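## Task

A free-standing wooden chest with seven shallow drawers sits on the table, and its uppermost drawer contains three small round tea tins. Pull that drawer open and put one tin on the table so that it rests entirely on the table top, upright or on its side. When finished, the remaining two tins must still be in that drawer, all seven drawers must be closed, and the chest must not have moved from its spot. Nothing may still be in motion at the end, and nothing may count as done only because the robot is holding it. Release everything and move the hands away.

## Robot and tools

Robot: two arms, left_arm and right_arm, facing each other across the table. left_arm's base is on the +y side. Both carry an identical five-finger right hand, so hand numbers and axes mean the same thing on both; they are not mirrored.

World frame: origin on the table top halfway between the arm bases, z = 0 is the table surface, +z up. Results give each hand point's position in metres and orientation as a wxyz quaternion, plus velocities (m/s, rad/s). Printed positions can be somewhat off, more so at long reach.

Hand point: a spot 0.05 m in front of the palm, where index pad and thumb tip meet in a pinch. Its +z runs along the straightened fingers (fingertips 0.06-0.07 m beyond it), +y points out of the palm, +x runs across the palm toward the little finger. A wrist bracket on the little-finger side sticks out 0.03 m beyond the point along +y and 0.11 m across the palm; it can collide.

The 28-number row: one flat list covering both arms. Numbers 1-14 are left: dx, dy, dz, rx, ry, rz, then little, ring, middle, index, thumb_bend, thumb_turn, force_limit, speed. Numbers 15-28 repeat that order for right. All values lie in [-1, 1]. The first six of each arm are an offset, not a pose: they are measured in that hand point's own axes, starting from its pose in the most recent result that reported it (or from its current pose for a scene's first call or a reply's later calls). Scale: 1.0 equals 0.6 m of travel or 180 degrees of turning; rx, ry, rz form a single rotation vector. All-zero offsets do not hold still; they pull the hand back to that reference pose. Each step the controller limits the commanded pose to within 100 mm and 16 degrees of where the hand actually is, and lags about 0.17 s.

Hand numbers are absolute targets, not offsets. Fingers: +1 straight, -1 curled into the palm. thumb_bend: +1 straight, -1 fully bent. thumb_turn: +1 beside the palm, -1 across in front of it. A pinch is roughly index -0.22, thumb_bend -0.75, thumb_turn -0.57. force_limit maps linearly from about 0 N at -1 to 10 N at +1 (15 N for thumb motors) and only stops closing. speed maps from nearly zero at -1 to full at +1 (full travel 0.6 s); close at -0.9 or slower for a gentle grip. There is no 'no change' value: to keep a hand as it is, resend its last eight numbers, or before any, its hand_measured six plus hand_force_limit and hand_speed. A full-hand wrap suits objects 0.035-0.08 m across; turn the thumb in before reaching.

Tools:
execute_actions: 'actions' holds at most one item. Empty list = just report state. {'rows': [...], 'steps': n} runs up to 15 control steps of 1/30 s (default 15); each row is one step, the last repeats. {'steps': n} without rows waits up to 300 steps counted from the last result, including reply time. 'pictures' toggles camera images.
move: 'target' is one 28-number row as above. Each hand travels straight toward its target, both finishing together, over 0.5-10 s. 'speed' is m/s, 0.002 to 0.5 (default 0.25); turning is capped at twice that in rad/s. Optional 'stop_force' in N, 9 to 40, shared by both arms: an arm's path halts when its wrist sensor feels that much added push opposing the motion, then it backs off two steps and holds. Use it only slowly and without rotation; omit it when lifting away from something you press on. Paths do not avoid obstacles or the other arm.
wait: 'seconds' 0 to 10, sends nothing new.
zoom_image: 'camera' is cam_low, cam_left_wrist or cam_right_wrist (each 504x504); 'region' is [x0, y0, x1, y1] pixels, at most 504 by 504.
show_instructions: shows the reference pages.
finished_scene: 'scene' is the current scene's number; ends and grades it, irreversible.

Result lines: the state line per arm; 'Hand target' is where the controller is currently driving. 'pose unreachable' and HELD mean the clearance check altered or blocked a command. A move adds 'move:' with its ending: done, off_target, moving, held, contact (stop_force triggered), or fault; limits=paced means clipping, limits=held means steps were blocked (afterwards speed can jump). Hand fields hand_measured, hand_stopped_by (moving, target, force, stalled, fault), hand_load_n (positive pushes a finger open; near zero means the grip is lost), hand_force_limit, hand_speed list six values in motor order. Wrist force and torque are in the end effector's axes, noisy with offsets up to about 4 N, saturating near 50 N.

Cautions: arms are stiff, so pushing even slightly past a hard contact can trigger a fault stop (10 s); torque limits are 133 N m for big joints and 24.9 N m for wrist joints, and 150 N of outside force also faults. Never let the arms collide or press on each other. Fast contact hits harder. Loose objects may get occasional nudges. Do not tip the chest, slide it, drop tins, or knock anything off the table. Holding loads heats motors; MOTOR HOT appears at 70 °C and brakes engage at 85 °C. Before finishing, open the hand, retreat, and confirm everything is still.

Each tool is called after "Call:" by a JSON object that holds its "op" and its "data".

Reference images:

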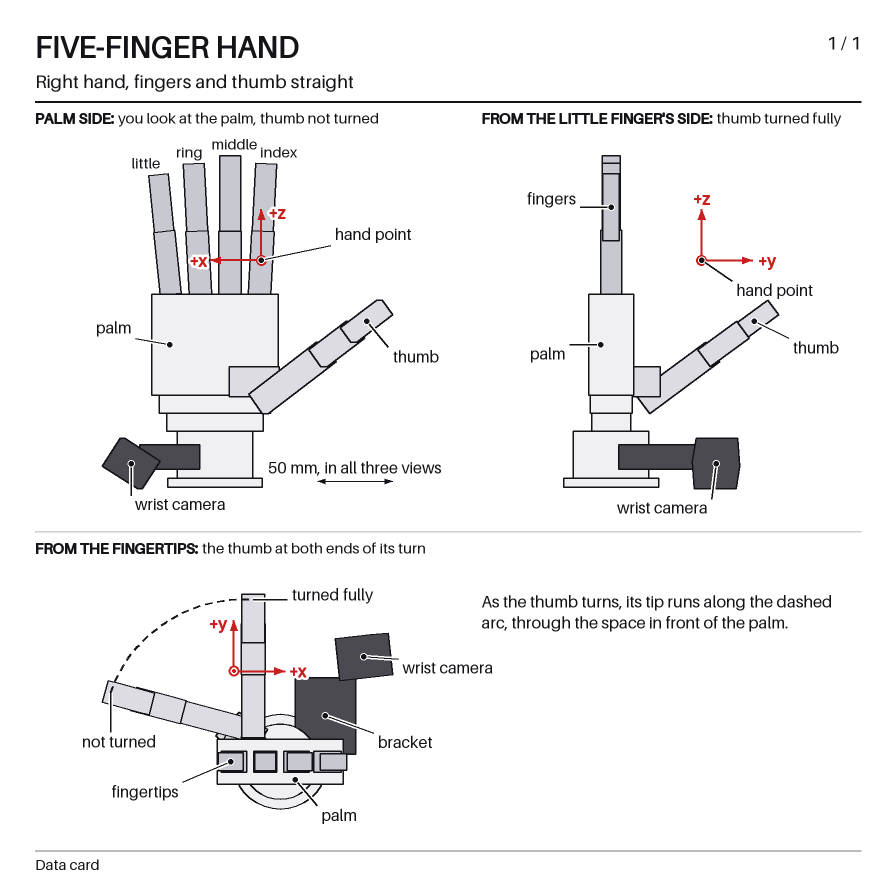

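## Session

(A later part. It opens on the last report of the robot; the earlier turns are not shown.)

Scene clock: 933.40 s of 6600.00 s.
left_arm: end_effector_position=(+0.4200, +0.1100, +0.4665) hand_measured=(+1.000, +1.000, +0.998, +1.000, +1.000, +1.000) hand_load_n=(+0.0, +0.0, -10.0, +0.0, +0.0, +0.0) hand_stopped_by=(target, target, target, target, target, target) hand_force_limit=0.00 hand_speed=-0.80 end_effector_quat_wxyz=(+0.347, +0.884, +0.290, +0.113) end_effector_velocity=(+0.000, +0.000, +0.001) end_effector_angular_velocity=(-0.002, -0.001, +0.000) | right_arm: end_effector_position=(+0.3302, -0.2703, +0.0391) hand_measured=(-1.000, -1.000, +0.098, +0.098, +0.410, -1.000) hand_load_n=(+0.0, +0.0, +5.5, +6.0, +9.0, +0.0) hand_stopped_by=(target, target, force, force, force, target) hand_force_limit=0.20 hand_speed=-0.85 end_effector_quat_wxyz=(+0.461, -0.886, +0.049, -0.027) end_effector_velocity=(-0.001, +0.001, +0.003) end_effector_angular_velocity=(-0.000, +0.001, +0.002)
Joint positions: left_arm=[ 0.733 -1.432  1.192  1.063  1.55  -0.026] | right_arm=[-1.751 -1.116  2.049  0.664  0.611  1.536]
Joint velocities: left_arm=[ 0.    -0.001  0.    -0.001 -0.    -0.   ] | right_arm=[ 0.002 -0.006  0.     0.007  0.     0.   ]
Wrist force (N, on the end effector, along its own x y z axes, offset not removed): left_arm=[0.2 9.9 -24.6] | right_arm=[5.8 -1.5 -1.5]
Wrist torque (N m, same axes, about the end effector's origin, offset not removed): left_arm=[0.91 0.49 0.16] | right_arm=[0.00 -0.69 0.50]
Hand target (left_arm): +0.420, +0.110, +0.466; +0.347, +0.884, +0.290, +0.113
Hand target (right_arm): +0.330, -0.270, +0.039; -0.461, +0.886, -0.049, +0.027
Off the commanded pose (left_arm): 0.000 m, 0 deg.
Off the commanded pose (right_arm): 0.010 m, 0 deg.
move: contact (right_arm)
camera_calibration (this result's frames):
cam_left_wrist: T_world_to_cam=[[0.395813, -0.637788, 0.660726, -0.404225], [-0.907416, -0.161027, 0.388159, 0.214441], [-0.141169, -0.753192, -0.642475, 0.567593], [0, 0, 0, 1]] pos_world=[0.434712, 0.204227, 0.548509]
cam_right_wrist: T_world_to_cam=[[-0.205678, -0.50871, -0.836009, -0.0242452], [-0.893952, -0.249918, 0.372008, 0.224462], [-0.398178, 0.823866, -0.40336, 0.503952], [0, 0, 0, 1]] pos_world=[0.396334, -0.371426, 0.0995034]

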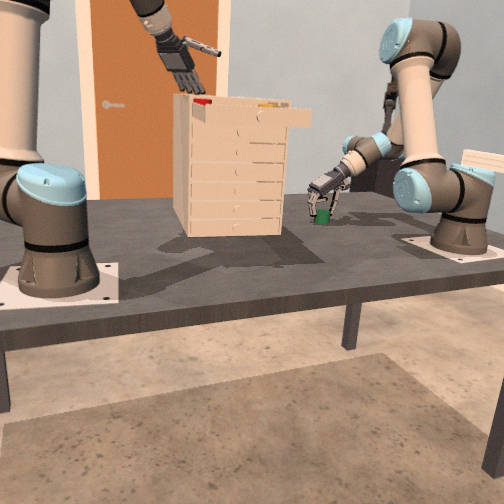

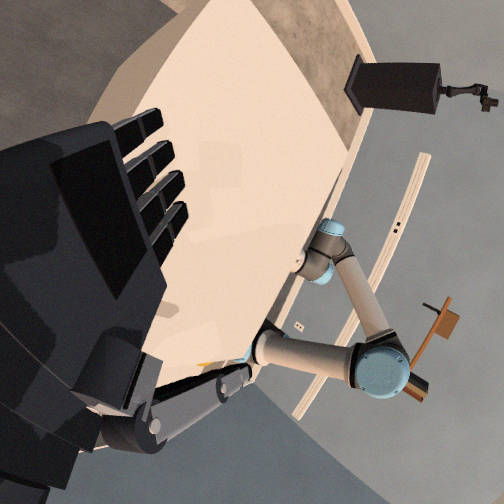

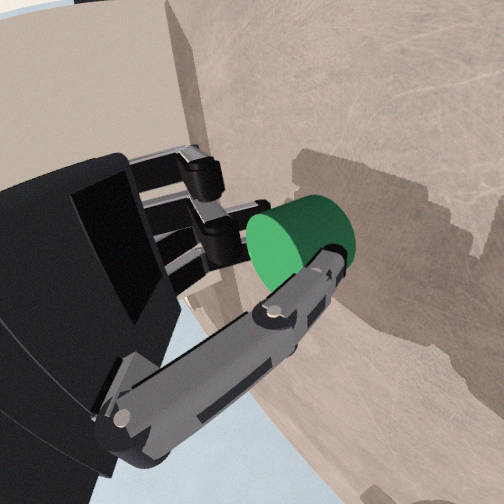

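Call:
{"op": "execute_actions", "data": {"actions": [{"rows":[[0,0,0,0,0,0,1,1,1,1,1,1,0,-0.8, 0,0,0,0,0,0,-1,-1,0.5,0.5,0.65,-1,0.2,-0.3]],"steps":15}]}}

Scene clock: 936.73 s of 6600.00 s.
left_arm: end_effector_position=(+0.4200, +0.1100, +0.4665) hand_measured=(+1.000, +1.000, +0.998, +1.000, +1.000, +1.000) hand_load_n=(+0.0, +0.0, -10.0, +0.0, +0.0, +0.0) hand_stopped_by=(target, target, target, target, target, target) hand_force_limit=0.00 hand_speed=-0.80 end_effector_quat_wxyz=(+0.347, +0.884, +0.290, +0.113) end_effector_velocity=(+0.000, +0.000, -0.000) end_effector_angular_velocity=(+0.000, +0.001, +0.001) | right_arm: end_effector_position=(+0.3302, -0.2703, +0.0391) hand_measured=(-1.000, -1.000, +0.500, +0.500, +0.650, -1.000) hand_load_n=(+0.0, +0.0, +0.0, +0.0, +0.0, +0.0) hand_stopped_by=(target, target, moving, moving, moving, target) hand_force_limit=0.20 hand_speed=-0.30 end_effector_quat_wxyz=(+0.461, -0.886, +0.049, -0.027) end_effector_velocity=(-0.001, +0.001, -0.000) end_effector_angular_velocity=(-0.000, +0.000, +0.002)
Joint positions: left_arm=[ 0.733 -1.432  1.192  1.063  1.55  -0.026] | right_arm=[-1.751 -1.116  2.049  0.664  0.611  1.536]
Joint velocities: left_arm=[ 0.     0.     0.     0.     0.    -0.001] | right_arm=[ 0.002  0.     0.001 -0.001  0.     0.   ]
Wrist force (N, on the end effector, along its own x y z axes, offset not removed): left_arm=[0.2 11.0 -23.0] | right_arm=[2.6 1.4 -1.3]
Wrist torque (N m, same axes, about the end effector's origin, offset not removed): left_arm=[1.07 0.40 0.18] | right_arm=[0.25 -0.16 0.38]
Hand target (left_arm): +0.420, +0.110, +0.466; +0.347, +0.884, +0.290, +0.113
Hand target (right_arm): +0.330, -0.270, +0.039; -0.461, +0.886, -0.049, +0.027
Off the commanded pose (left_arm): 0.000 m, 0 deg.
Off the commanded pose (right_arm): 0.000 m, 0 deg.
Steps of this call (steps 1 to 85: nothing new was sent; steps 86 to 100: all 15 steps of this action). Readings (end_effector_position | what the end effector reports):
86: left_arm (+0.4200, +0.1100, +0.4665) | right_arm (+0.3302, -0.2703, +0.0394) | left_arm hand_measured=(+1.000, +1.000, +0.998, +1.000, +1.000, +1.000) hand_load_n=(+0.0, +0.0, -10.0, +0.0, +0.0, +0.0) hand_stopped_by=(target, target, target, target, target, target) hand_force_limit=0.00 hand_speed=-0.80 | right_arm hand_measured=(-1.000, -1.000, +0.098, +0.098, +0.410, -1.000) hand_load_n=(+0.0, +0.0, +5.0, +5.5, +10.0, +0.5) hand_stopped_by=(target, target, moving, moving, moving, target) hand_force_limit=0.20 hand_speed=-0.30
87: left_arm (+0.4200, +0.1100, +0.4665) | right_arm (+0.3302, -0.2703, +0.0394) | left_arm hand_measured=(+1.000, +1.000, +0.998, +1.000, +1.000, +1.000) hand_load_n=(+0.0, +0.0, -10.0, +0.0, +0.0, +0.0) hand_stopped_by=(target, target, target, target, target, target) hand_force_limit=0.00 hand_speed=-0.80 | right_arm hand_measured=(-1.000, -1.000, +0.098, +0.098, +0.410, -1.000) hand_load_n=(+0.0, +0.0, +5.0, +5.5, +10.0, +0.5) hand_stopped_by=(target, target, moving, moving, moving, target) hand_force_limit=0.20 hand_speed=-0.30
89: left_arm (+0.4200, +0.1100, +0.4665) | right_arm (+0.3302, -0.2703, +0.0394) | left_arm hand_measured=(+1.000, +1.000, +0.998, +1.000, +1.000, +1.000) hand_load_n=(+0.0, +0.0, -10.0, +0.0, +0.0, +0.0) hand_stopped_by=(target, target, target, target, target, target) hand_force_limit=0.00 hand_speed=-0.80 | right_arm hand_measured=(-1.000, -1.000, +0.132, +0.132, +0.428, -1.000) hand_load_n=(+0.0, +0.0, +0.0, +0.0, +0.0, +0.0) hand_stopped_by=(target, target, moving, moving, moving, target) hand_force_limit=0.20 hand_speed=-0.30
93: left_arm (+0.4200, +0.1100, +0.4665) | right_arm (+0.3303, -0.2703, +0.0392) | left_arm hand_measured=(+1.000, +1.000, +0.998, +1.000, +1.000, +1.000) hand_load_n=(+0.0, +0.0, -10.0, +0.0, +0.0, +0.0) hand_stopped_by=(target, target, target, target, target, target) hand_force_limit=0.00 hand_speed=-0.80 | right_arm hand_measured=(-1.000, -1.000, +0.288, +0.288, +0.526, -1.000) hand_load_n=(+0.0, +0.0, +0.0, +0.0, +0.0, +0.0) hand_stopped_by=(target, target, moving, moving, moving, target) hand_force_limit=0.20 hand_speed=-0.30
100: the state above
camera_calibration (this result's frames):
cam_left_wrist: T_world_to_cam=[[0.395813, -0.637788, 0.660726, -0.404225], [-0.907416, -0.161027, 0.388159, 0.214442], [-0.141168, -0.753192, -0.642475, 0.567593], [0, 0, 0, 1]] pos_world=[0.434712, 0.204227, 0.548509]
cam_right_wrist: T_world_to_cam=[[-0.205616, -0.508719, -0.836019, -0.0242516], [-0.89398, -0.249915, 0.371945, 0.224497], [-0.398149, 0.823862, -0.403398, 0.503965], [0, 0, 0, 1]] pos_world=[0.396362, -0.37143, 0.099523]

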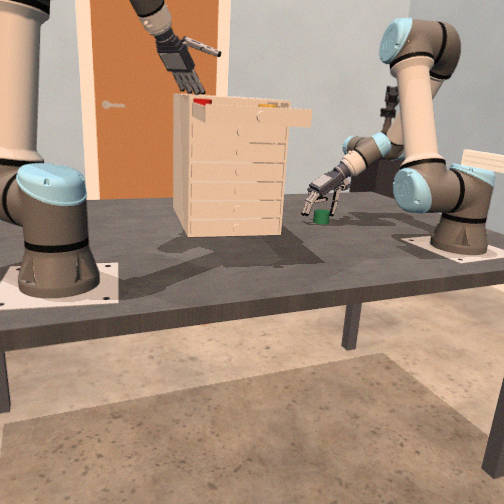

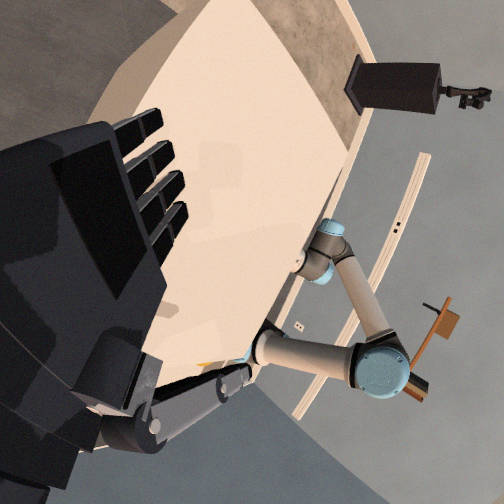

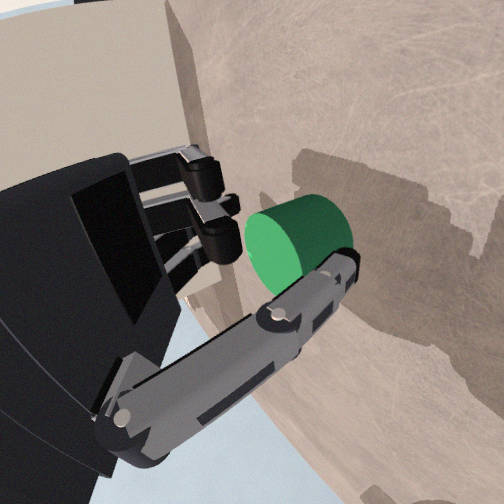

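Call:
{"op": "move", "data": {"target": [0,0,0,0,0,0,1,1,1,1,1,1,0,-0.8, 0,-0.1366,-0.0958,0,0,0,-1,-1,0.5,0.5,0.65,-1,0.2,-0.3], "speed": 0.1}}

Scene clock: 940.53 s of 6600.00 s.
left_arm: end_effector_position=(+0.4200, +0.1100, +0.4665) hand_measured=(+1.000, +1.000, +0.998, +1.000, +1.000, +1.000) hand_load_n=(+0.0, +0.0, -10.0, +0.0, +0.0, +0.0) hand_stopped_by=(target, target, target, target, target, target) hand_force_limit=0.00 hand_speed=-0.80 end_effector_quat_wxyz=(+0.347, +0.884, +0.290, +0.113) end_effector_velocity=(-0.000, -0.000, +0.001) end_effector_angular_velocity=(-0.002, -0.001, -0.000) | right_arm: end_effector_position=(+0.3299, -0.2702, +0.1391) hand_measured=(-1.000, -1.000, +0.500, +0.500, +0.650, -1.000) hand_load_n=(+0.0, +0.0, +0.0, +0.0, +0.0, +0.0) hand_stopped_by=(target, target, target, target, target, target) hand_force_limit=0.20 hand_speed=-0.30 end_effector_quat_wxyz=(+0.461, -0.886, +0.049, -0.027) end_effector_velocity=(-0.001, -0.000, +0.002) end_effector_angular_velocity=(-0.001, +0.002, +0.001)
Joint positions: left_arm=[ 0.733 -1.432  1.192  1.063  1.55  -0.026] | right_arm=[-1.751 -1.304  1.972  0.928  0.611  1.536]
Joint velocities: left_arm=[-0.    -0.001 -0.    -0.001  0.001 -0.   ] | right_arm=[ 0.    -0.004 -0.001  0.007  0.001 -0.002]
Wrist force (N, on the end effector, along its own x y z axes, offset not removed): left_arm=[-0.3 9.0 -23.8] | right_arm=[3.9 -0.3 -0.1]
Wrist torque (N m, same axes, about the end effector's origin, offset not removed): left_arm=[0.86 0.48 0.13] | right_arm=[-0.17 -0.55 0.51]
Hand target (left_arm): +0.420, +0.110, +0.466; +0.347, +0.884, +0.290, +0.113
Hand target (right_arm): +0.330, -0.270, +0.139; -0.461, +0.886, -0.049, +0.027
Off the commanded pose (left_arm): 0.000 m, 0 deg.
Off the commanded pose (right_arm): 0.000 m, 0 deg.
move: done
camera_calibration (this result's frames):
cam_left_wrist: T_world_to_cam=[[0.395813, -0.637788, 0.660726, -0.404225], [-0.907416, -0.161026, 0.388159, 0.214441], [-0.141169, -0.753192, -0.642475, 0.567593], [0, 0, 0, 1]] pos_world=[0.434712, 0.204227, 0.548509]
cam_right_wrist: T_world_to_cam=[[-0.20558, -0.508616, -0.83609, 0.0593896], [-0.893982, -0.249988, 0.371889, 0.1871], [-0.398162, 0.823903, -0.403301, 0.544125], [0, 0, 0, 1]] pos_world=[0.396123, -0.371327, 0.199521]

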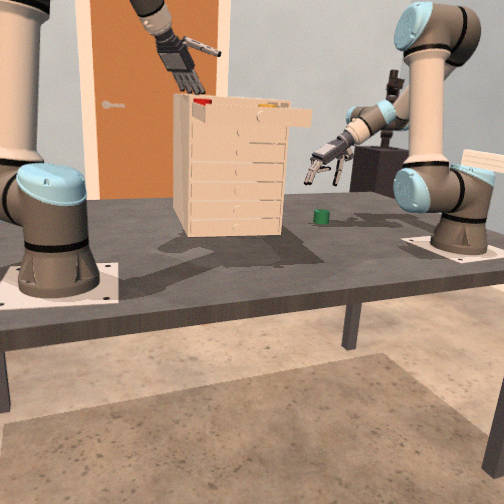

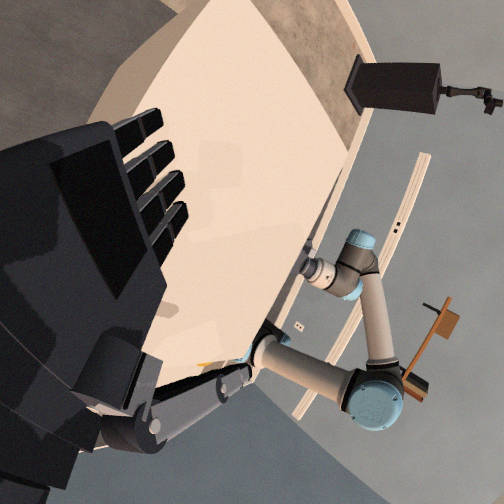

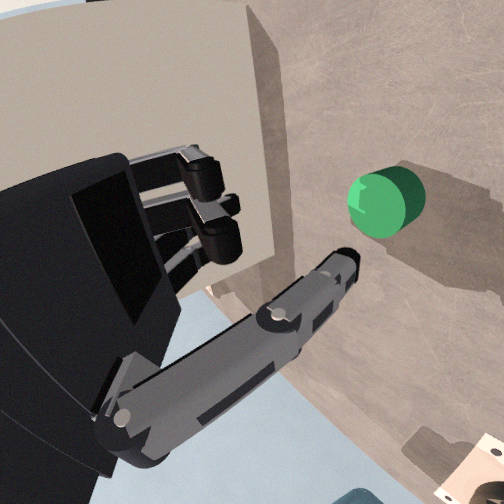

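Call:
{"op": "move", "data": {"target": [0,0,0,0,0,0,1,1,1,1,1,1,0,-0.8, -0.5585,-0.3343,-0.1675,-0.1276,0.0406,-0.505,-1,-1,-1,-0.18,-0.75,-0.57,0.0,-0.3], "speed": 0.3}}

Scene clock: 1039.53 s of 6600.00 s.
left_arm: end_effector_position=(+0.4200, +0.1100, +0.4665) hand_measured=(+1.000, +1.000, +0.998, +1.000, +1.000, +1.000) hand_load_n=(+0.0, +0.0, -10.0, +0.0, +0.0, +0.0) hand_stopped_by=(target, target, target, target, target, target) hand_force_limit=0.00 hand_speed=-0.80 end_effector_quat_wxyz=(+0.347, +0.884, +0.290, +0.113) end_effector_velocity=(-0.000, -0.000, +0.001) end_effector_angular_velocity=(-0.002, -0.002, -0.002) | right_arm: end_effector_position=(-0.0002, -0.1993, +0.3606) hand_measured=(-1.000, -1.000, -1.000, -0.180, -0.750, -0.570) hand_load_n=(+0.0, +0.0, +0.0, +0.0, +0.0, +0.0) hand_stopped_by=(target, target, target, target, target, target) hand_force_limit=0.00 hand_speed=-0.30 end_effector_quat_wxyz=(-0.135, +0.720, +0.562, +0.385) end_effector_velocity=(-0.002, +0.000, +0.001) end_effector_angular_velocity=(-0.006, -0.011, -0.003)
Joint positions: left_arm=[ 0.733 -1.432  1.192  1.063  1.55  -0.026] | right_arm=[ 0.067 -1.763  1.711  0.91   2.062  1.744]
Joint velocities: left_arm=[-0.    -0.001  0.    -0.002  0.001  0.001] | right_arm=[ 0.016  0.012 -0.007  0.006  0.02   0.008]
Wrist force (N, on the end effector, along its own x y z axes, offset not removed): left_arm=[-0.3 8.6 -22.7] | right_arm=[5.6 0.2 -1.7]
Wrist torque (N m, same axes, about the end effector's origin, offset not removed): left_arm=[0.66 0.48 0.17] | right_arm=[0.07 -0.72 0.42]
Hand target (left_arm): +0.420, +0.110, +0.466; +0.347, +0.884, +0.290, +0.113
Hand target (right_arm): -0.000, -0.199, +0.361; -0.134, +0.720, +0.562, +0.385
Off the commanded pose (left_arm): 0.000 m, 0 deg.
Off the commanded pose (right_arm): 0.001 m, 0 deg.
After step 90, 92.70 s passed at rest.
move: done
camera_calibration (this result's frames):
cam_left_wrist: T_world_to_cam=[[0.395813, -0.637787, 0.660726, -0.404226], [-0.907416, -0.161026, 0.388159, 0.214441], [-0.141168, -0.753192, -0.642475, 0.567593], [0, 0, 0, 1]] pos_world=[0.434712, 0.204227, 0.548509]
cam_right_wrist: T_world_to_cam=[[0.909087, -0.404548, 0.0995037, -0.103707], [-0.360765, -0.8839, -0.297607, -0.0575033], [0.208347, 0.234653, -0.949489, 0.523223], [0, 0, 0, 1]] pos_world=[-0.0354786, -0.215558, 0.49]

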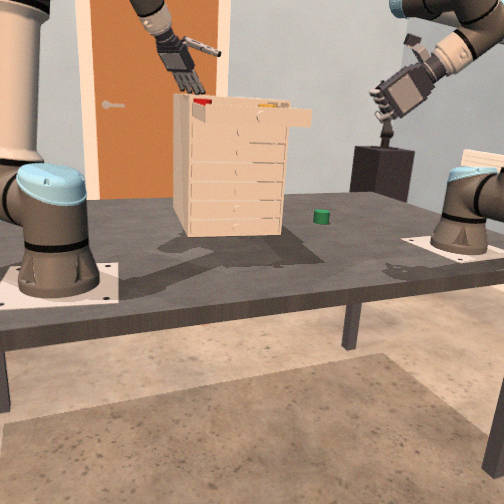

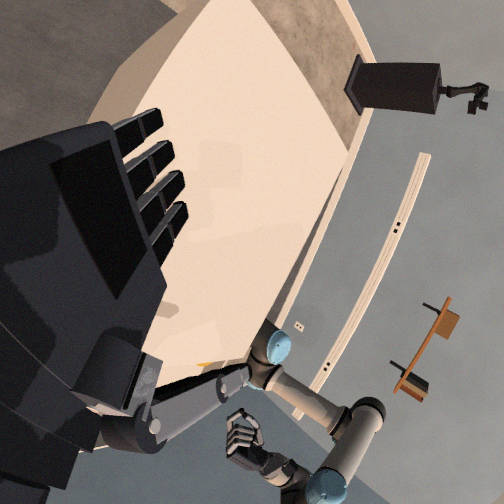

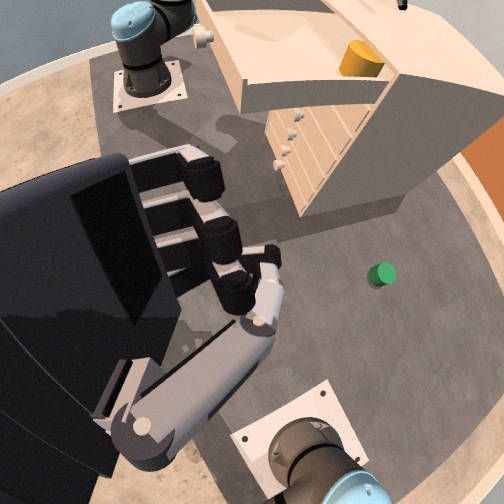

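Call:
{"op": "move", "data": {"target": [0,0,0,0,0,0,1,1,1,1,1,1,0,-0.8, 0.3223,-0.1743,0.3175,0,0,0,-1,-1,-1,-0.18,-0.75,-0.57,0.0,-0.3], "speed": 0.25}}

Scene clock: 1046.87 s of 6600.00 s.
left_arm: end_effector_position=(+0.4200, +0.1100, +0.4665) hand_measured=(+1.000, +1.000, +0.998, +1.000, +1.000, +1.000) hand_load_n=(+0.0, +0.0, -10.0, +0.0, +0.0, +0.0) hand_stopped_by=(target, target, target, target, target, target) hand_force_limit=0.00 hand_speed=-0.80 end_effector_quat_wxyz=(+0.347, +0.884, +0.290, +0.113) end_effector_velocity=(-0.000, +0.000, -0.000) end_effector_angular_velocity=(+0.001, +0.001, +0.001) | right_arm: end_effector_position=(-0.0045, +0.0909, +0.3450) hand_measured=(-1.000, -1.000, -1.000, -0.180, -0.750, -0.570) hand_load_n=(+0.0, +0.0, +0.0, +0.0, +0.0, +0.0) hand_stopped_by=(target, target, target, target, target, target) hand_force_limit=0.00 hand_speed=-0.30 end_effector_quat_wxyz=(-0.135, +0.720, +0.562, +0.385) end_effector_velocity=(-0.000, +0.002, -0.000) end_effector_angular_velocity=(-0.001, +0.001, -0.003)
Joint positions: left_arm=[ 0.733 -1.432  1.192  1.063  1.55  -0.026] | right_arm=[ 0.011 -1.075  0.948  0.964  2.025  1.698]
Joint velocities: left_arm=[-0.    -0.     0.     0.002 -0.001 -0.   ] | right_arm=[ 0.     0.008 -0.011  0.006  0.001  0.003]
Wrist force (N, on the end effector, along its own x y z axes, offset not removed): left_arm=[1.6 9.3 -24.0] | right_arm=[0.9 -0.4 -0.1]
Wrist torque (N m, same axes, about the end effector's origin, offset not removed): left_arm=[0.89 0.27 0.13] | right_arm=[-0.10 0.01 0.12]
Hand target (left_arm): +0.420, +0.110, +0.466; +0.347, +0.884, +0.290, +0.113
Hand target (right_arm): -0.004, +0.091, +0.345; -0.135, +0.720, +0.562, +0.385
Off the commanded pose (left_arm): 0.000 m, 0 deg.
Off the commanded pose (right_arm): 0.000 m, 0 deg.
After step 90, 2.53 s passed at rest.
move: done
camera_calibration (this result's frames):
cam_left_wrist: T_world_to_cam=[[0.395813, -0.637787, 0.660726, -0.404225], [-0.907416, -0.161026, 0.388159, 0.214441], [-0.141169, -0.753192, -0.642475, 0.567593], [0, 0, 0, 1]] pos_world=[0.434712, 0.204227, 0.548509]
cam_right_wrist: T_world_to_cam=[[0.909155, -0.404405, 0.099473, 0.0191585], [-0.360584, -0.883898, -0.297833, 0.192895], [0.208369, 0.234908, -0.949421, 0.441136], [0, 0, 0, 1]] pos_world=[-0.0397822, 0.0746213, 0.474369]

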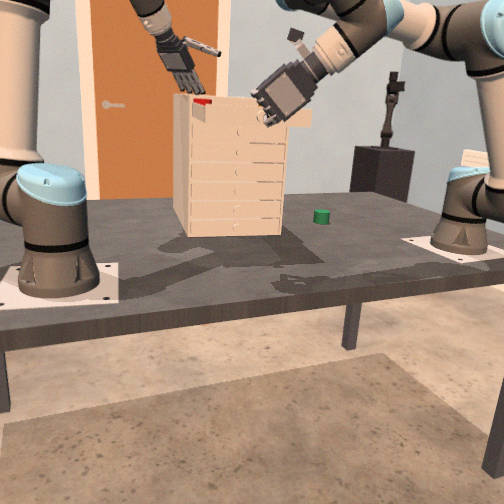

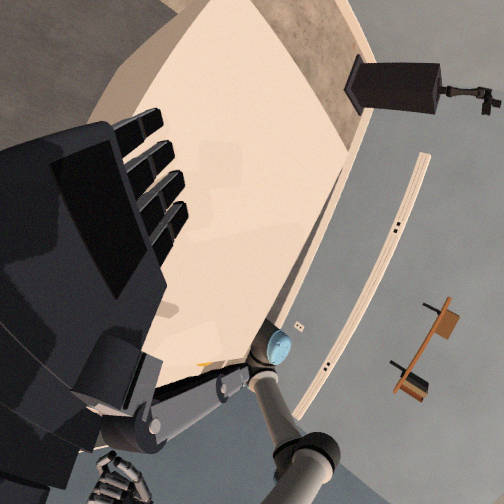

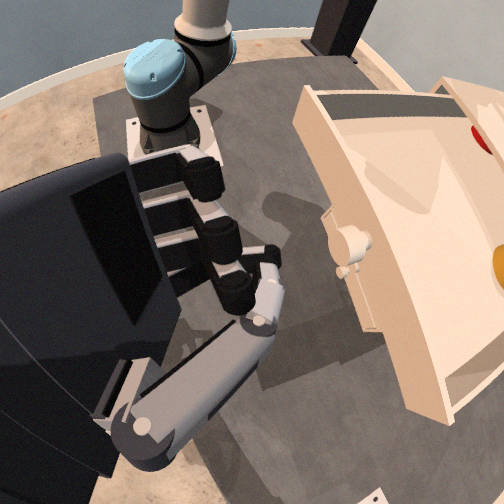

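Call:
{"op": "move", "data": {"target": [0,0,0,0,0,0,1,1,1,1,1,1,0,-0.8, -0.0032,0.2989,0.1047,0,0,0,-1,-1,-1,-0.18,-0.75,-0.57,0.0,-0.3], "speed": 0.045, "stop_force": 12}}

Scene clock: 1067.13 s of 6600.00 s.
left_arm: end_effector_position=(+0.4200, +0.1100, +0.4665) hand_measured=(+1.000, +1.000, +0.998, +1.000, +1.000, +1.000) hand_load_n=(+0.0, +0.0, -10.0, +0.0, +0.0, +0.0) hand_stopped_by=(target, target, target, target, target, target) hand_force_limit=0.00 hand_speed=-0.80 end_effector_quat_wxyz=(+0.347, +0.884, +0.290, +0.113) end_effector_velocity=(-0.000, +0.000, +0.001) end_effector_angular_velocity=(-0.000, -0.000, +0.000) | right_arm: end_effector_position=(+0.1842, +0.0691, +0.3446) hand_measured=(-1.000, -1.000, -1.000, -0.180, -0.750, -0.570) hand_load_n=(+0.0, +0.0, +0.0, -0.5, +0.0, +0.0) hand_stopped_by=(target, target, target, target, target, target) hand_force_limit=0.00 hand_speed=-0.30 end_effector_quat_wxyz=(-0.135, +0.720, +0.562, +0.385) end_effector_velocity=(+0.001, +0.000, -0.000) end_effector_angular_velocity=(-0.000, -0.000, +0.002)
Joint positions: left_arm=[ 0.733 -1.432  1.192  1.063  1.55  -0.026] | right_arm=[-0.376 -1.222  1.145  0.822  1.751  1.408]
Joint velocities: left_arm=[-0.    -0.001 -0.     0.001 -0.    -0.   ] | right_arm=[-0.003 -0.     0.001 -0.001 -0.004 -0.004]
Wrist force (N, on the end effector, along its own x y z axes, offset not removed): left_arm=[-0.3 9.8 -24.4] | right_arm=[2.4 -1.5 -1.7]
Wrist torque (N m, same axes, about the end effector's origin, offset not removed): left_arm=[0.91 0.53 0.10] | right_arm=[0.02 -0.22 0.25]
Hand target (left_arm): +0.420, +0.110, +0.466; +0.347, +0.884, +0.290, +0.113
Hand target (right_arm): +0.184, +0.069, +0.345; -0.135, +0.720, +0.562, +0.385
Off the commanded pose (left_arm): 0.000 m, 0 deg.
Off the commanded pose (right_arm): 0.000 m, 0 deg.
After step 90, 12.67 s passed at rest.
move: done
camera_calibration (this result's frames):
cam_left_wrist: T_world_to_cam=[[0.395813, -0.637787, 0.660726, -0.404225], [-0.907416, -0.161026, 0.388159, 0.214441], [-0.141169, -0.753192, -0.642475, 0.567593], [0, 0, 0, 1]] pos_world=[0.434712, 0.204227, 0.548509]
cam_right_wrist: T_world_to_cam=[[0.909146, -0.404391, 0.0996122, -0.161122], [-0.36048, -0.883854, -0.298089, 0.241634], [0.208587, 0.235098, -0.949326, 0.406468], [0, 0, 0, 1]] pos_world=[0.148804, 0.0528528, 0.473949]

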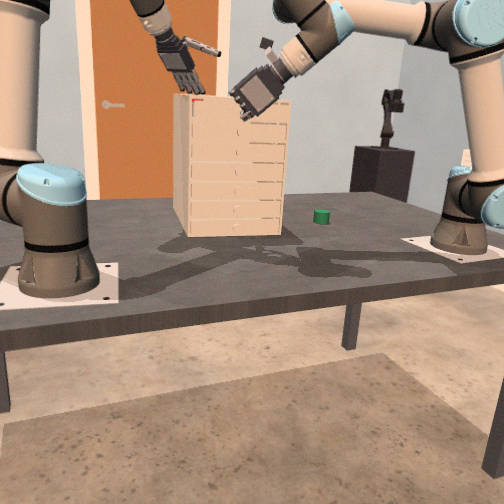

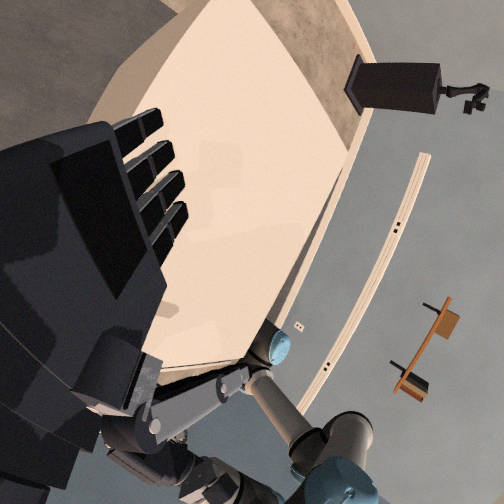

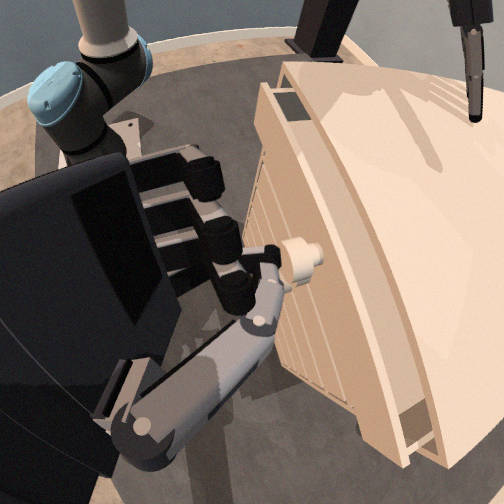

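Call:
{"op": "move", "data": {"target": [0,0,0,0,0,0,1,1,1,1,1,1,0,-0.8, -0.0006,0.055,0.0193,0,0,0,-1,-1,-1,-0.18,-0.75,-0.57,0.0,-0.3], "speed": 0.01, "stop_force": 9}}

Scene clock: 1078.17 s of 6600.00 s.
left_arm: end_effector_position=(+0.4200, +0.1100, +0.4665) hand_measured=(+1.000, +1.000, +0.998, +1.000, +1.000, +1.000) hand_load_n=(+0.0, +0.0, -10.0, +0.0, +0.0, +0.0) hand_stopped_by=(target, target, target, target, target, target) hand_force_limit=0.00 hand_speed=-0.80 end_effector_quat_wxyz=(+0.347, +0.884, +0.290, +0.113) end_effector_velocity=(-0.000, +0.000, -0.001) end_effector_angular_velocity=(+0.002, +0.002, -0.000) | right_arm: end_effector_position=(+0.2045, +0.0668, +0.3445) hand_measured=(-1.000, -1.000, -1.000, -0.180, -0.750, -0.570) hand_load_n=(+0.0, +0.0, +0.0, -2.5, +0.0, +0.0) hand_stopped_by=(target, target, target, target, target, target) hand_force_limit=0.00 hand_speed=-0.30 end_effector_quat_wxyz=(-0.135, +0.720, +0.562, +0.385) end_effector_velocity=(-0.001, +0.000, +0.001) end_effector_angular_velocity=(+0.004, -0.000, -0.006)
Joint positions: left_arm=[ 0.733 -1.432  1.192  1.063  1.55  -0.026] | right_arm=[-0.418 -1.225  1.149  0.816  1.719  1.379]
Joint velocities: left_arm=[-0.     0.001  0.001  0.001  0.001 -0.   ] | right_arm=[ 0.004  0.    -0.002 -0.     0.007  0.007]
Wrist force (N, on the end effector, along its own x y z axes, offset not removed): left_arm=[1.2 9.4 -22.3] | right_arm=[-1.3 -3.5 -7.8]
Wrist torque (N m, same axes, about the end effector's origin, offset not removed): left_arm=[0.81 0.40 0.21] | right_arm=[0.61 0.23 0.37]
Hand target (left_arm): +0.420, +0.110, +0.466; +0.347, +0.884, +0.290, +0.113
Hand target (right_arm): +0.204, +0.067, +0.344; -0.135, +0.720, +0.562, +0.385
Off the commanded pose (left_arm): 0.000 m, 0 deg.
Off the commanded pose (right_arm): 0.015 m, 0 deg.
After step 90, 5.63 s passed at rest.
move: contact (right_arm)
camera_calibration (this result's frames):
cam_left_wrist: T_world_to_cam=[[0.395813, -0.637787, 0.660726, -0.404226], [-0.907416, -0.161026, 0.388159, 0.214441], [-0.141169, -0.753192, -0.642474, 0.567593], [0, 0, 0, 1]] pos_world=[0.434712, 0.204227, 0.54851]
cam_right_wrist: T_world_to_cam=[[0.90918, -0.40434, 0.0995059, -0.180518], [-0.360449, -0.883854, -0.298126, 0.246874], [0.208493, 0.235183, -0.949326, 0.40272], [0, 0, 0, 1]] pos_world=[0.169144, 0.0504973, 0.473875]

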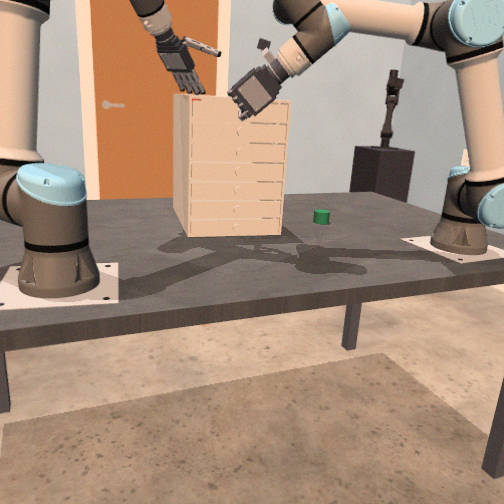

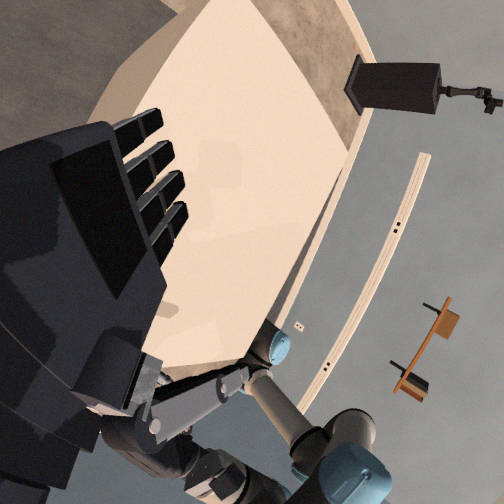

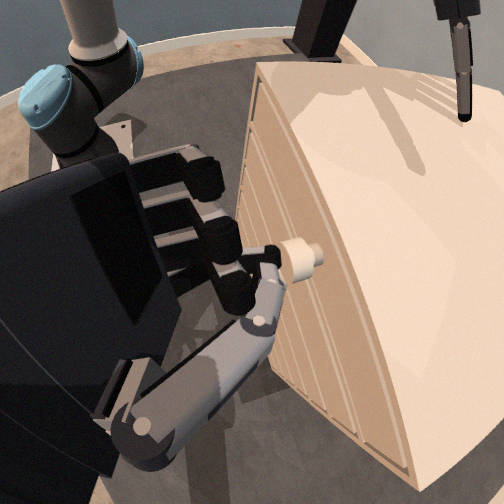

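Call:
{"op": "move", "data": {"target": [0,0,0,0,0,0,1,1,1,1,1,1,0,-0.8, 0.001,-0.1258,-0.0441,0,0,0,-1,-1,-1,-0.18,-0.75,-0.57,0.0,-0.3], "speed": 0.1}}

Call:
{"op": "zoom_image", "data": {"camera": "cam_low", "region": [160,70,320,190]}}

Call:
{"op": "zoom_image", "data": {"camera": "cam_right_wrist", "region": [230,40,504,504]}}

Scene clock: 1085.27 s of 6600.00 s.
left_arm: end_effector_position=(+0.4200, +0.1100, +0.4665) hand_measured=(+1.000, +1.000, +0.998, +1.000, +1.000, +1.000) hand_load_n=(+0.0, +0.0, -10.0, +0.0, +0.0, +0.0) hand_stopped_by=(target, target, target, target, target, target) hand_force_limit=0.00 hand_speed=-0.80 end_effector_quat_wxyz=(+0.347, +0.884, +0.290, +0.113) end_effector_velocity=(-0.000, +0.000, +0.001) end_effector_angular_velocity=(+0.000, -0.001, -0.000) | right_arm: end_effector_position=(+0.1252, +0.0758, +0.3446) hand_measured=(-1.000, -1.000, -1.000, -0.180, -0.750, -0.570) hand_load_n=(+0.0, +0.0, +0.0, +0.0, +0.0, +0.0) hand_stopped_by=(target, target, target, target, target, target) hand_force_limit=0.00 hand_speed=-0.30 end_effector_quat_wxyz=(-0.135, +0.720, +0.562, +0.385) end_effector_velocity=(-0.002, +0.000, +0.000) end_effector_angular_velocity=(-0.000, -0.001, -0.001)
Joint positions: left_arm=[ 0.733 -1.432  1.192  1.063  1.55  -0.026] | right_arm=[-0.252 -1.199  1.117  0.847  1.841  1.496]
Joint velocities: left_arm=[-0.    -0.001 -0.001  0.001 -0.001  0.001] | right_arm=[ 0.004  0.002 -0.002  0.001  0.004  0.003]
Wrist force (N, on the end effector, along its own x y z axes, offset not removed): left_arm=[0.9 10.4 -23.8] | right_arm=[0.9 2.1 0.5]
Wrist torque (N m, same axes, about the end effector's origin, offset not removed): left_arm=[1.05 0.39 0.17] | right_arm=[0.29 0.07 0.46]
Hand target (left_arm): +0.420, +0.110, +0.466; +0.347, +0.884, +0.290, +0.113
Hand target (right_arm): +0.125, +0.076, +0.345; -0.135, +0.720, +0.562, +0.385
Off the commanded pose (left_arm): 0.000 m, 0 deg.
Off the commanded pose (right_arm): 0.000 m, 0 deg.
After step 90, 2.83 s passed at rest.
move: done
camera_calibration (this result's frames):
cam_left_wrist: T_world_to_cam=[[0.395814, -0.637788, 0.660726, -0.404225], [-0.907416, -0.161027, 0.388159, 0.214441], [-0.141169, -0.753191, -0.642475, 0.567594], [0, 0, 0, 1]] pos_world=[0.434712, 0.204227, 0.548509]
cam_right_wrist: T_world_to_cam=[[0.9092, -0.404313, 0.099428, -0.104789], [-0.360456, -0.883874, -0.298058, 0.22623], [0.208391, 0.235155, -0.949355, 0.417212], [0, 0, 0, 1]] pos_world=[0.0898775, 0.0594818, 0.473931]

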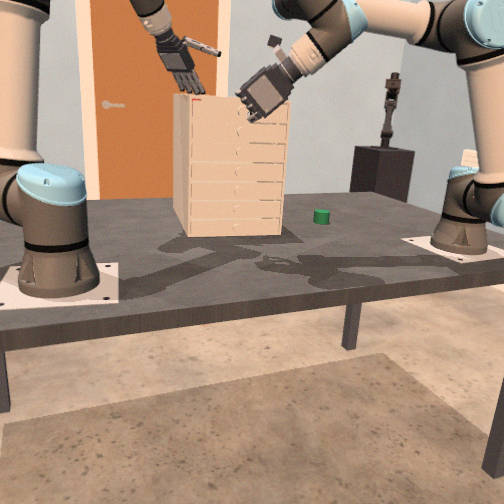

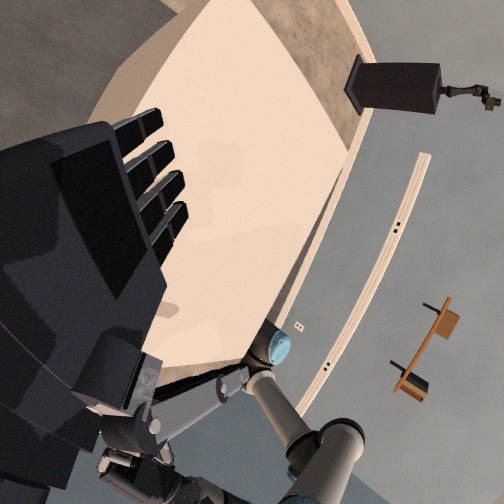

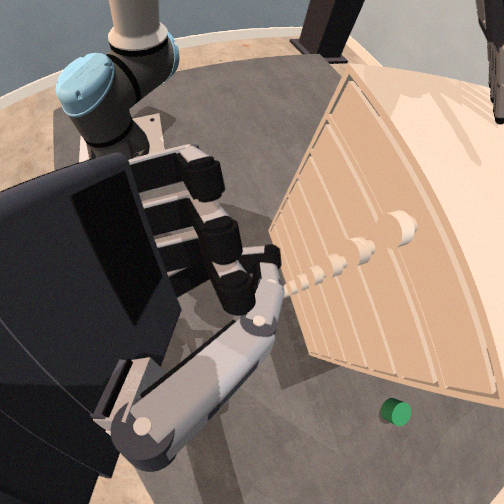

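Region (160, 70, 320, 190) of cam_low's 504x504 image, scaled by 3.150, with more detail than that image has; it fills the top 378 rows of this view, and the rest is white.

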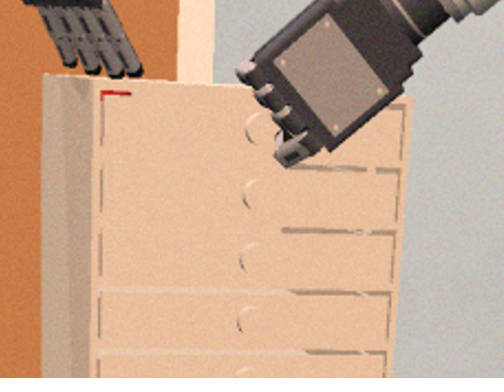

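Region (230, 40, 504, 504) of cam_right_wrist's 504x504 image, scaled by 1.086, with more detail than that image has; it fills the left 298 columns of this view, and the rest is white.

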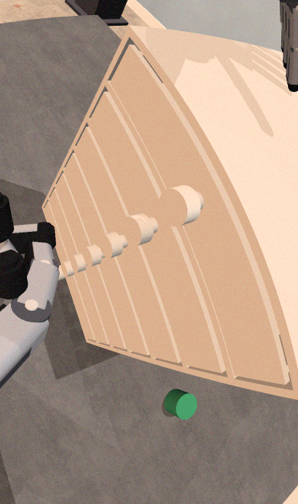

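Call:
{"op": "move", "data": {"target": [0,0.068,-0.073,0,0,0,1,1,1,1,1,1,0,-0.8, -0.286,0.1957,-0.4948,0,0,0,-1,-1,-1,-0.18,-0.75,-0.57,0.0,-0.3], "speed": 0.25}}

Scene clock: 1097.57 s of 6600.00 s.
left_arm: end_effector_position=(+0.4201, +0.1099, +0.5263) hand_measured=(+1.000, +1.000, +1.000, +1.000, +1.000, +1.000) hand_load_n=(+0.0, +0.0, +0.0, +0.0, +0.0, +0.0) hand_stopped_by=(target, target, target, target, target, target) hand_force_limit=0.00 hand_speed=-0.80 end_effector_quat_wxyz=(+0.347, +0.884, +0.290, +0.113) end_effector_velocity=(-0.000, +0.000, +0.000) end_effector_angular_velocity=(+0.001, +0.001, -0.000) | right_arm: end_effector_position=(+0.0998, -0.2702, +0.4494) hand_measured=(-1.000, -1.000, -1.000, -0.180, -0.750, -0.570) hand_load_n=(+0.0, +0.0, +0.0, +0.0, +0.0, +0.0) hand_stopped_by=(target, target, target, target, target, target) hand_force_limit=0.00 hand_speed=-0.30 end_effector_quat_wxyz=(-0.135, +0.720, +0.562, +0.385) end_effector_velocity=(+0.002, -0.002, -0.000) end_effector_angular_velocity=(+0.000, +0.004, +0.002)
Joint positions: left_arm=[ 0.733 -1.381  0.97   1.234  1.55  -0.026] | right_arm=[-0.659 -2.071  1.644  1.157  1.542  1.218]
Joint velocities: left_arm=[-0.     0.    -0.001  0.002  0.    -0.   ] | right_arm=[-0.04  -0.013  0.006  0.01  -0.034 -0.025]
Wrist force (N, on the end effector, along its own x y z axes, offset not removed): left_arm=[-0.5 0.1 0.2] | right_arm=[3.7 -0.7 -2.5]
Wrist torque (N m, same axes, about the end effector's origin, offset not removed): left_arm=[0.11 0.03 -0.11] | right_arm=[0.05 -0.39 0.21]
Hand target (left_arm): +0.420, +0.110, +0.526; +0.347, +0.884, +0.290, +0.113
Hand target (right_arm): +0.100, -0.270, +0.449; -0.135, +0.720, +0.562, +0.385
Off the commanded pose (left_arm): 0.000 m, 0 deg.
Off the commanded pose (right_arm): 0.001 m, 0 deg.
After step 90, 7.20 s passed at rest.
move: done
camera_calibration (this result's frames):
cam_left_wrist: T_world_to_cam=[[0.395812, -0.637781, 0.660733, -0.443854], [-0.907417, -0.161025, 0.388157, 0.191326], [-0.141165, -0.753198, -0.642469, 0.605964], [0, 0, 0, 1]] pos_world=[0.434836, 0.204137, 0.608317]
cam_right_wrist: T_world_to_cam=[[0.908886, -0.404854, 0.1001, -0.232441], [-0.360774, -0.883673, -0.298269, -0.0572713], [0.209211, 0.234979, -0.949218, 0.603223], [0, 0, 0, 1]] pos_world=[0.0643989, -0.286458, 0.578775]

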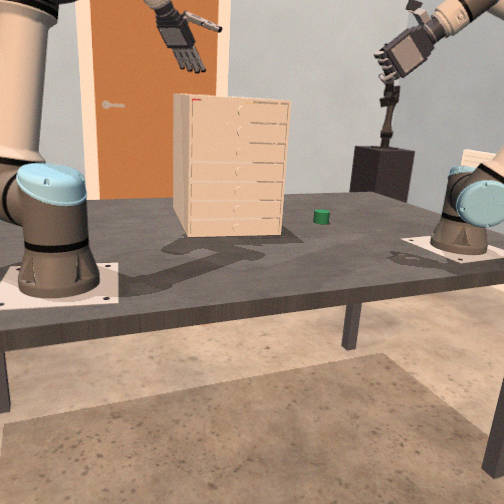

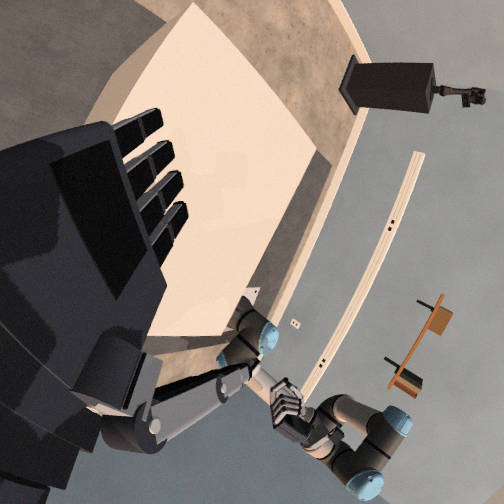

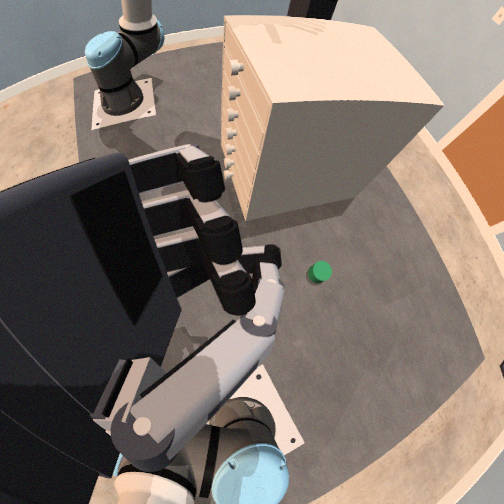

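Call:
{"op": "move", "data": {"target": [0.1245,-0.3715,-0.345,0,0,0,1,1,1,1,1,1,0,-0.8, 0,0,0,0,0,0,-1,-1,-1,-0.18,-0.75,-0.57,0.0,-0.3], "speed": 0.3}}

Call:
{"op": "zoom_image", "data": {"camera": "cam_low", "region": [160,80,340,250]}}

Scene clock: 1105.30 s of 6600.00 s.
left_arm: end_effector_position=(+0.3005, +0.3992, +0.5269) hand_measured=(+1.000, +1.000, +1.000, +1.000, +1.000, +1.000) hand_load_n=(+0.0, +0.0, +0.0, +0.0, +0.0, +0.0) hand_stopped_by=(target, target, target, target, target, target) hand_force_limit=0.00 hand_speed=-0.80 end_effector_quat_wxyz=(+0.347, +0.884, +0.290, +0.114) end_effector_velocity=(+0.000, +0.002, -0.001) end_effector_angular_velocity=(-0.002, +0.003, -0.005) | right_arm: end_effector_position=(+0.0998, -0.2702, +0.4494) hand_measured=(-1.000, -1.000, -1.000, -0.180, -0.750, -0.570) hand_load_n=(+0.0, +0.0, +0.0, +0.0, +0.0, +0.0) hand_stopped_by=(target, target, target, target, target, target) hand_force_limit=0.00 hand_speed=-0.30 end_effector_quat_wxyz=(-0.135, +0.720, +0.562, +0.385) end_effector_velocity=(-0.000, +0.000, +0.000) end_effector_angular_velocity=(+0.000, -0.001, +0.001)
Joint positions: left_arm=[ 1.306 -1.86   1.435  1.324  1.928  0.413] | right_arm=[-0.659 -2.071  1.644  1.157  1.542  1.218]
Joint velocities: left_arm=[ 0.019  0.007 -0.     0.002  0.017  0.018] | right_arm=[ 0.001  0.    -0.001 -0.    -0.    -0.001]
Wrist force (N, on the end effector, along its own x y z axes, offset not removed): left_arm=[0.5 0.1 0.6] | right_arm=[0.9 3.7 -1.1]
Wrist torque (N m, same axes, about the end effector's origin, offset not removed): left_arm=[0.07 -0.15 -0.07] | right_arm=[0.51 -0.05 0.33]
Hand target (left_arm): +0.300, +0.399, +0.527; +0.347, +0.885, +0.290, +0.114
Hand target (right_arm): +0.100, -0.270, +0.449; -0.135, +0.720, +0.562, +0.385
Off the commanded pose (left_arm): 0.001 m, 0 deg.
Off the commanded pose (right_arm): 0.000 m, 0 deg.
After step 90, 3.03 s passed at rest.
move: done
camera_calibration (this result's frames):
cam_left_wrist: T_world_to_cam=[[0.395434, -0.63838, 0.660381, -0.21189], [-0.907762, -0.162034, 0.386928, 0.130271], [-0.140003, -0.752473, -0.643571, 0.807296], [0, 0, 0, 1]] pos_world=[0.315067, 0.49331, 0.609075]
cam_right_wrist: T_world_to_cam=[[0.908886, -0.404854, 0.1001, -0.23244], [-0.360773, -0.883673, -0.298269, -0.0572714], [0.209211, 0.23498, -0.949218, 0.603223], [0, 0, 0, 1]] pos_world=[0.0643991, -0.286459, 0.578775]

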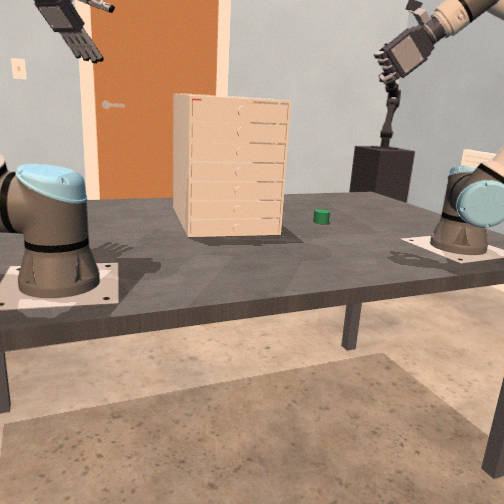

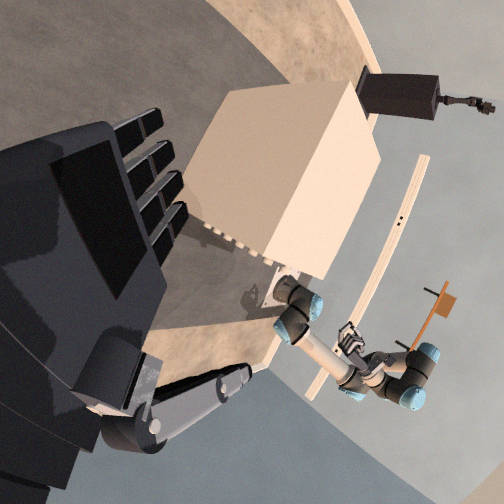

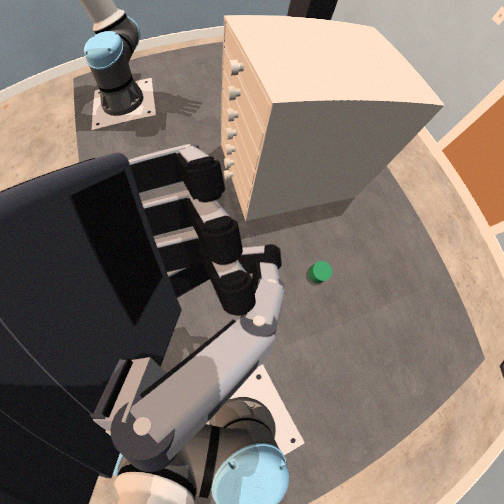

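Region (160, 80, 340, 250) of cam_low's 504x504 image, scaled by 2.800, with more detail than that image has.

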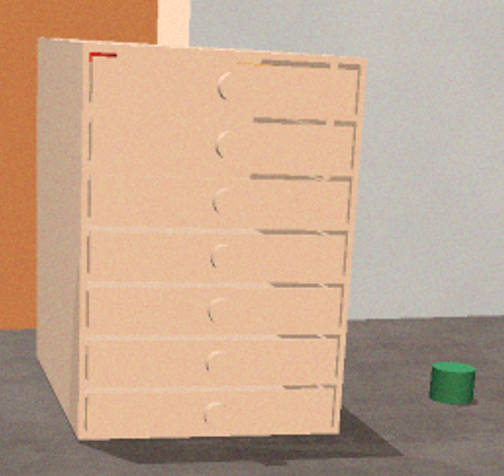

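Call:
{"op": "finished_scene", "data": {"scene": 1}}

The scene is finished: the task was done.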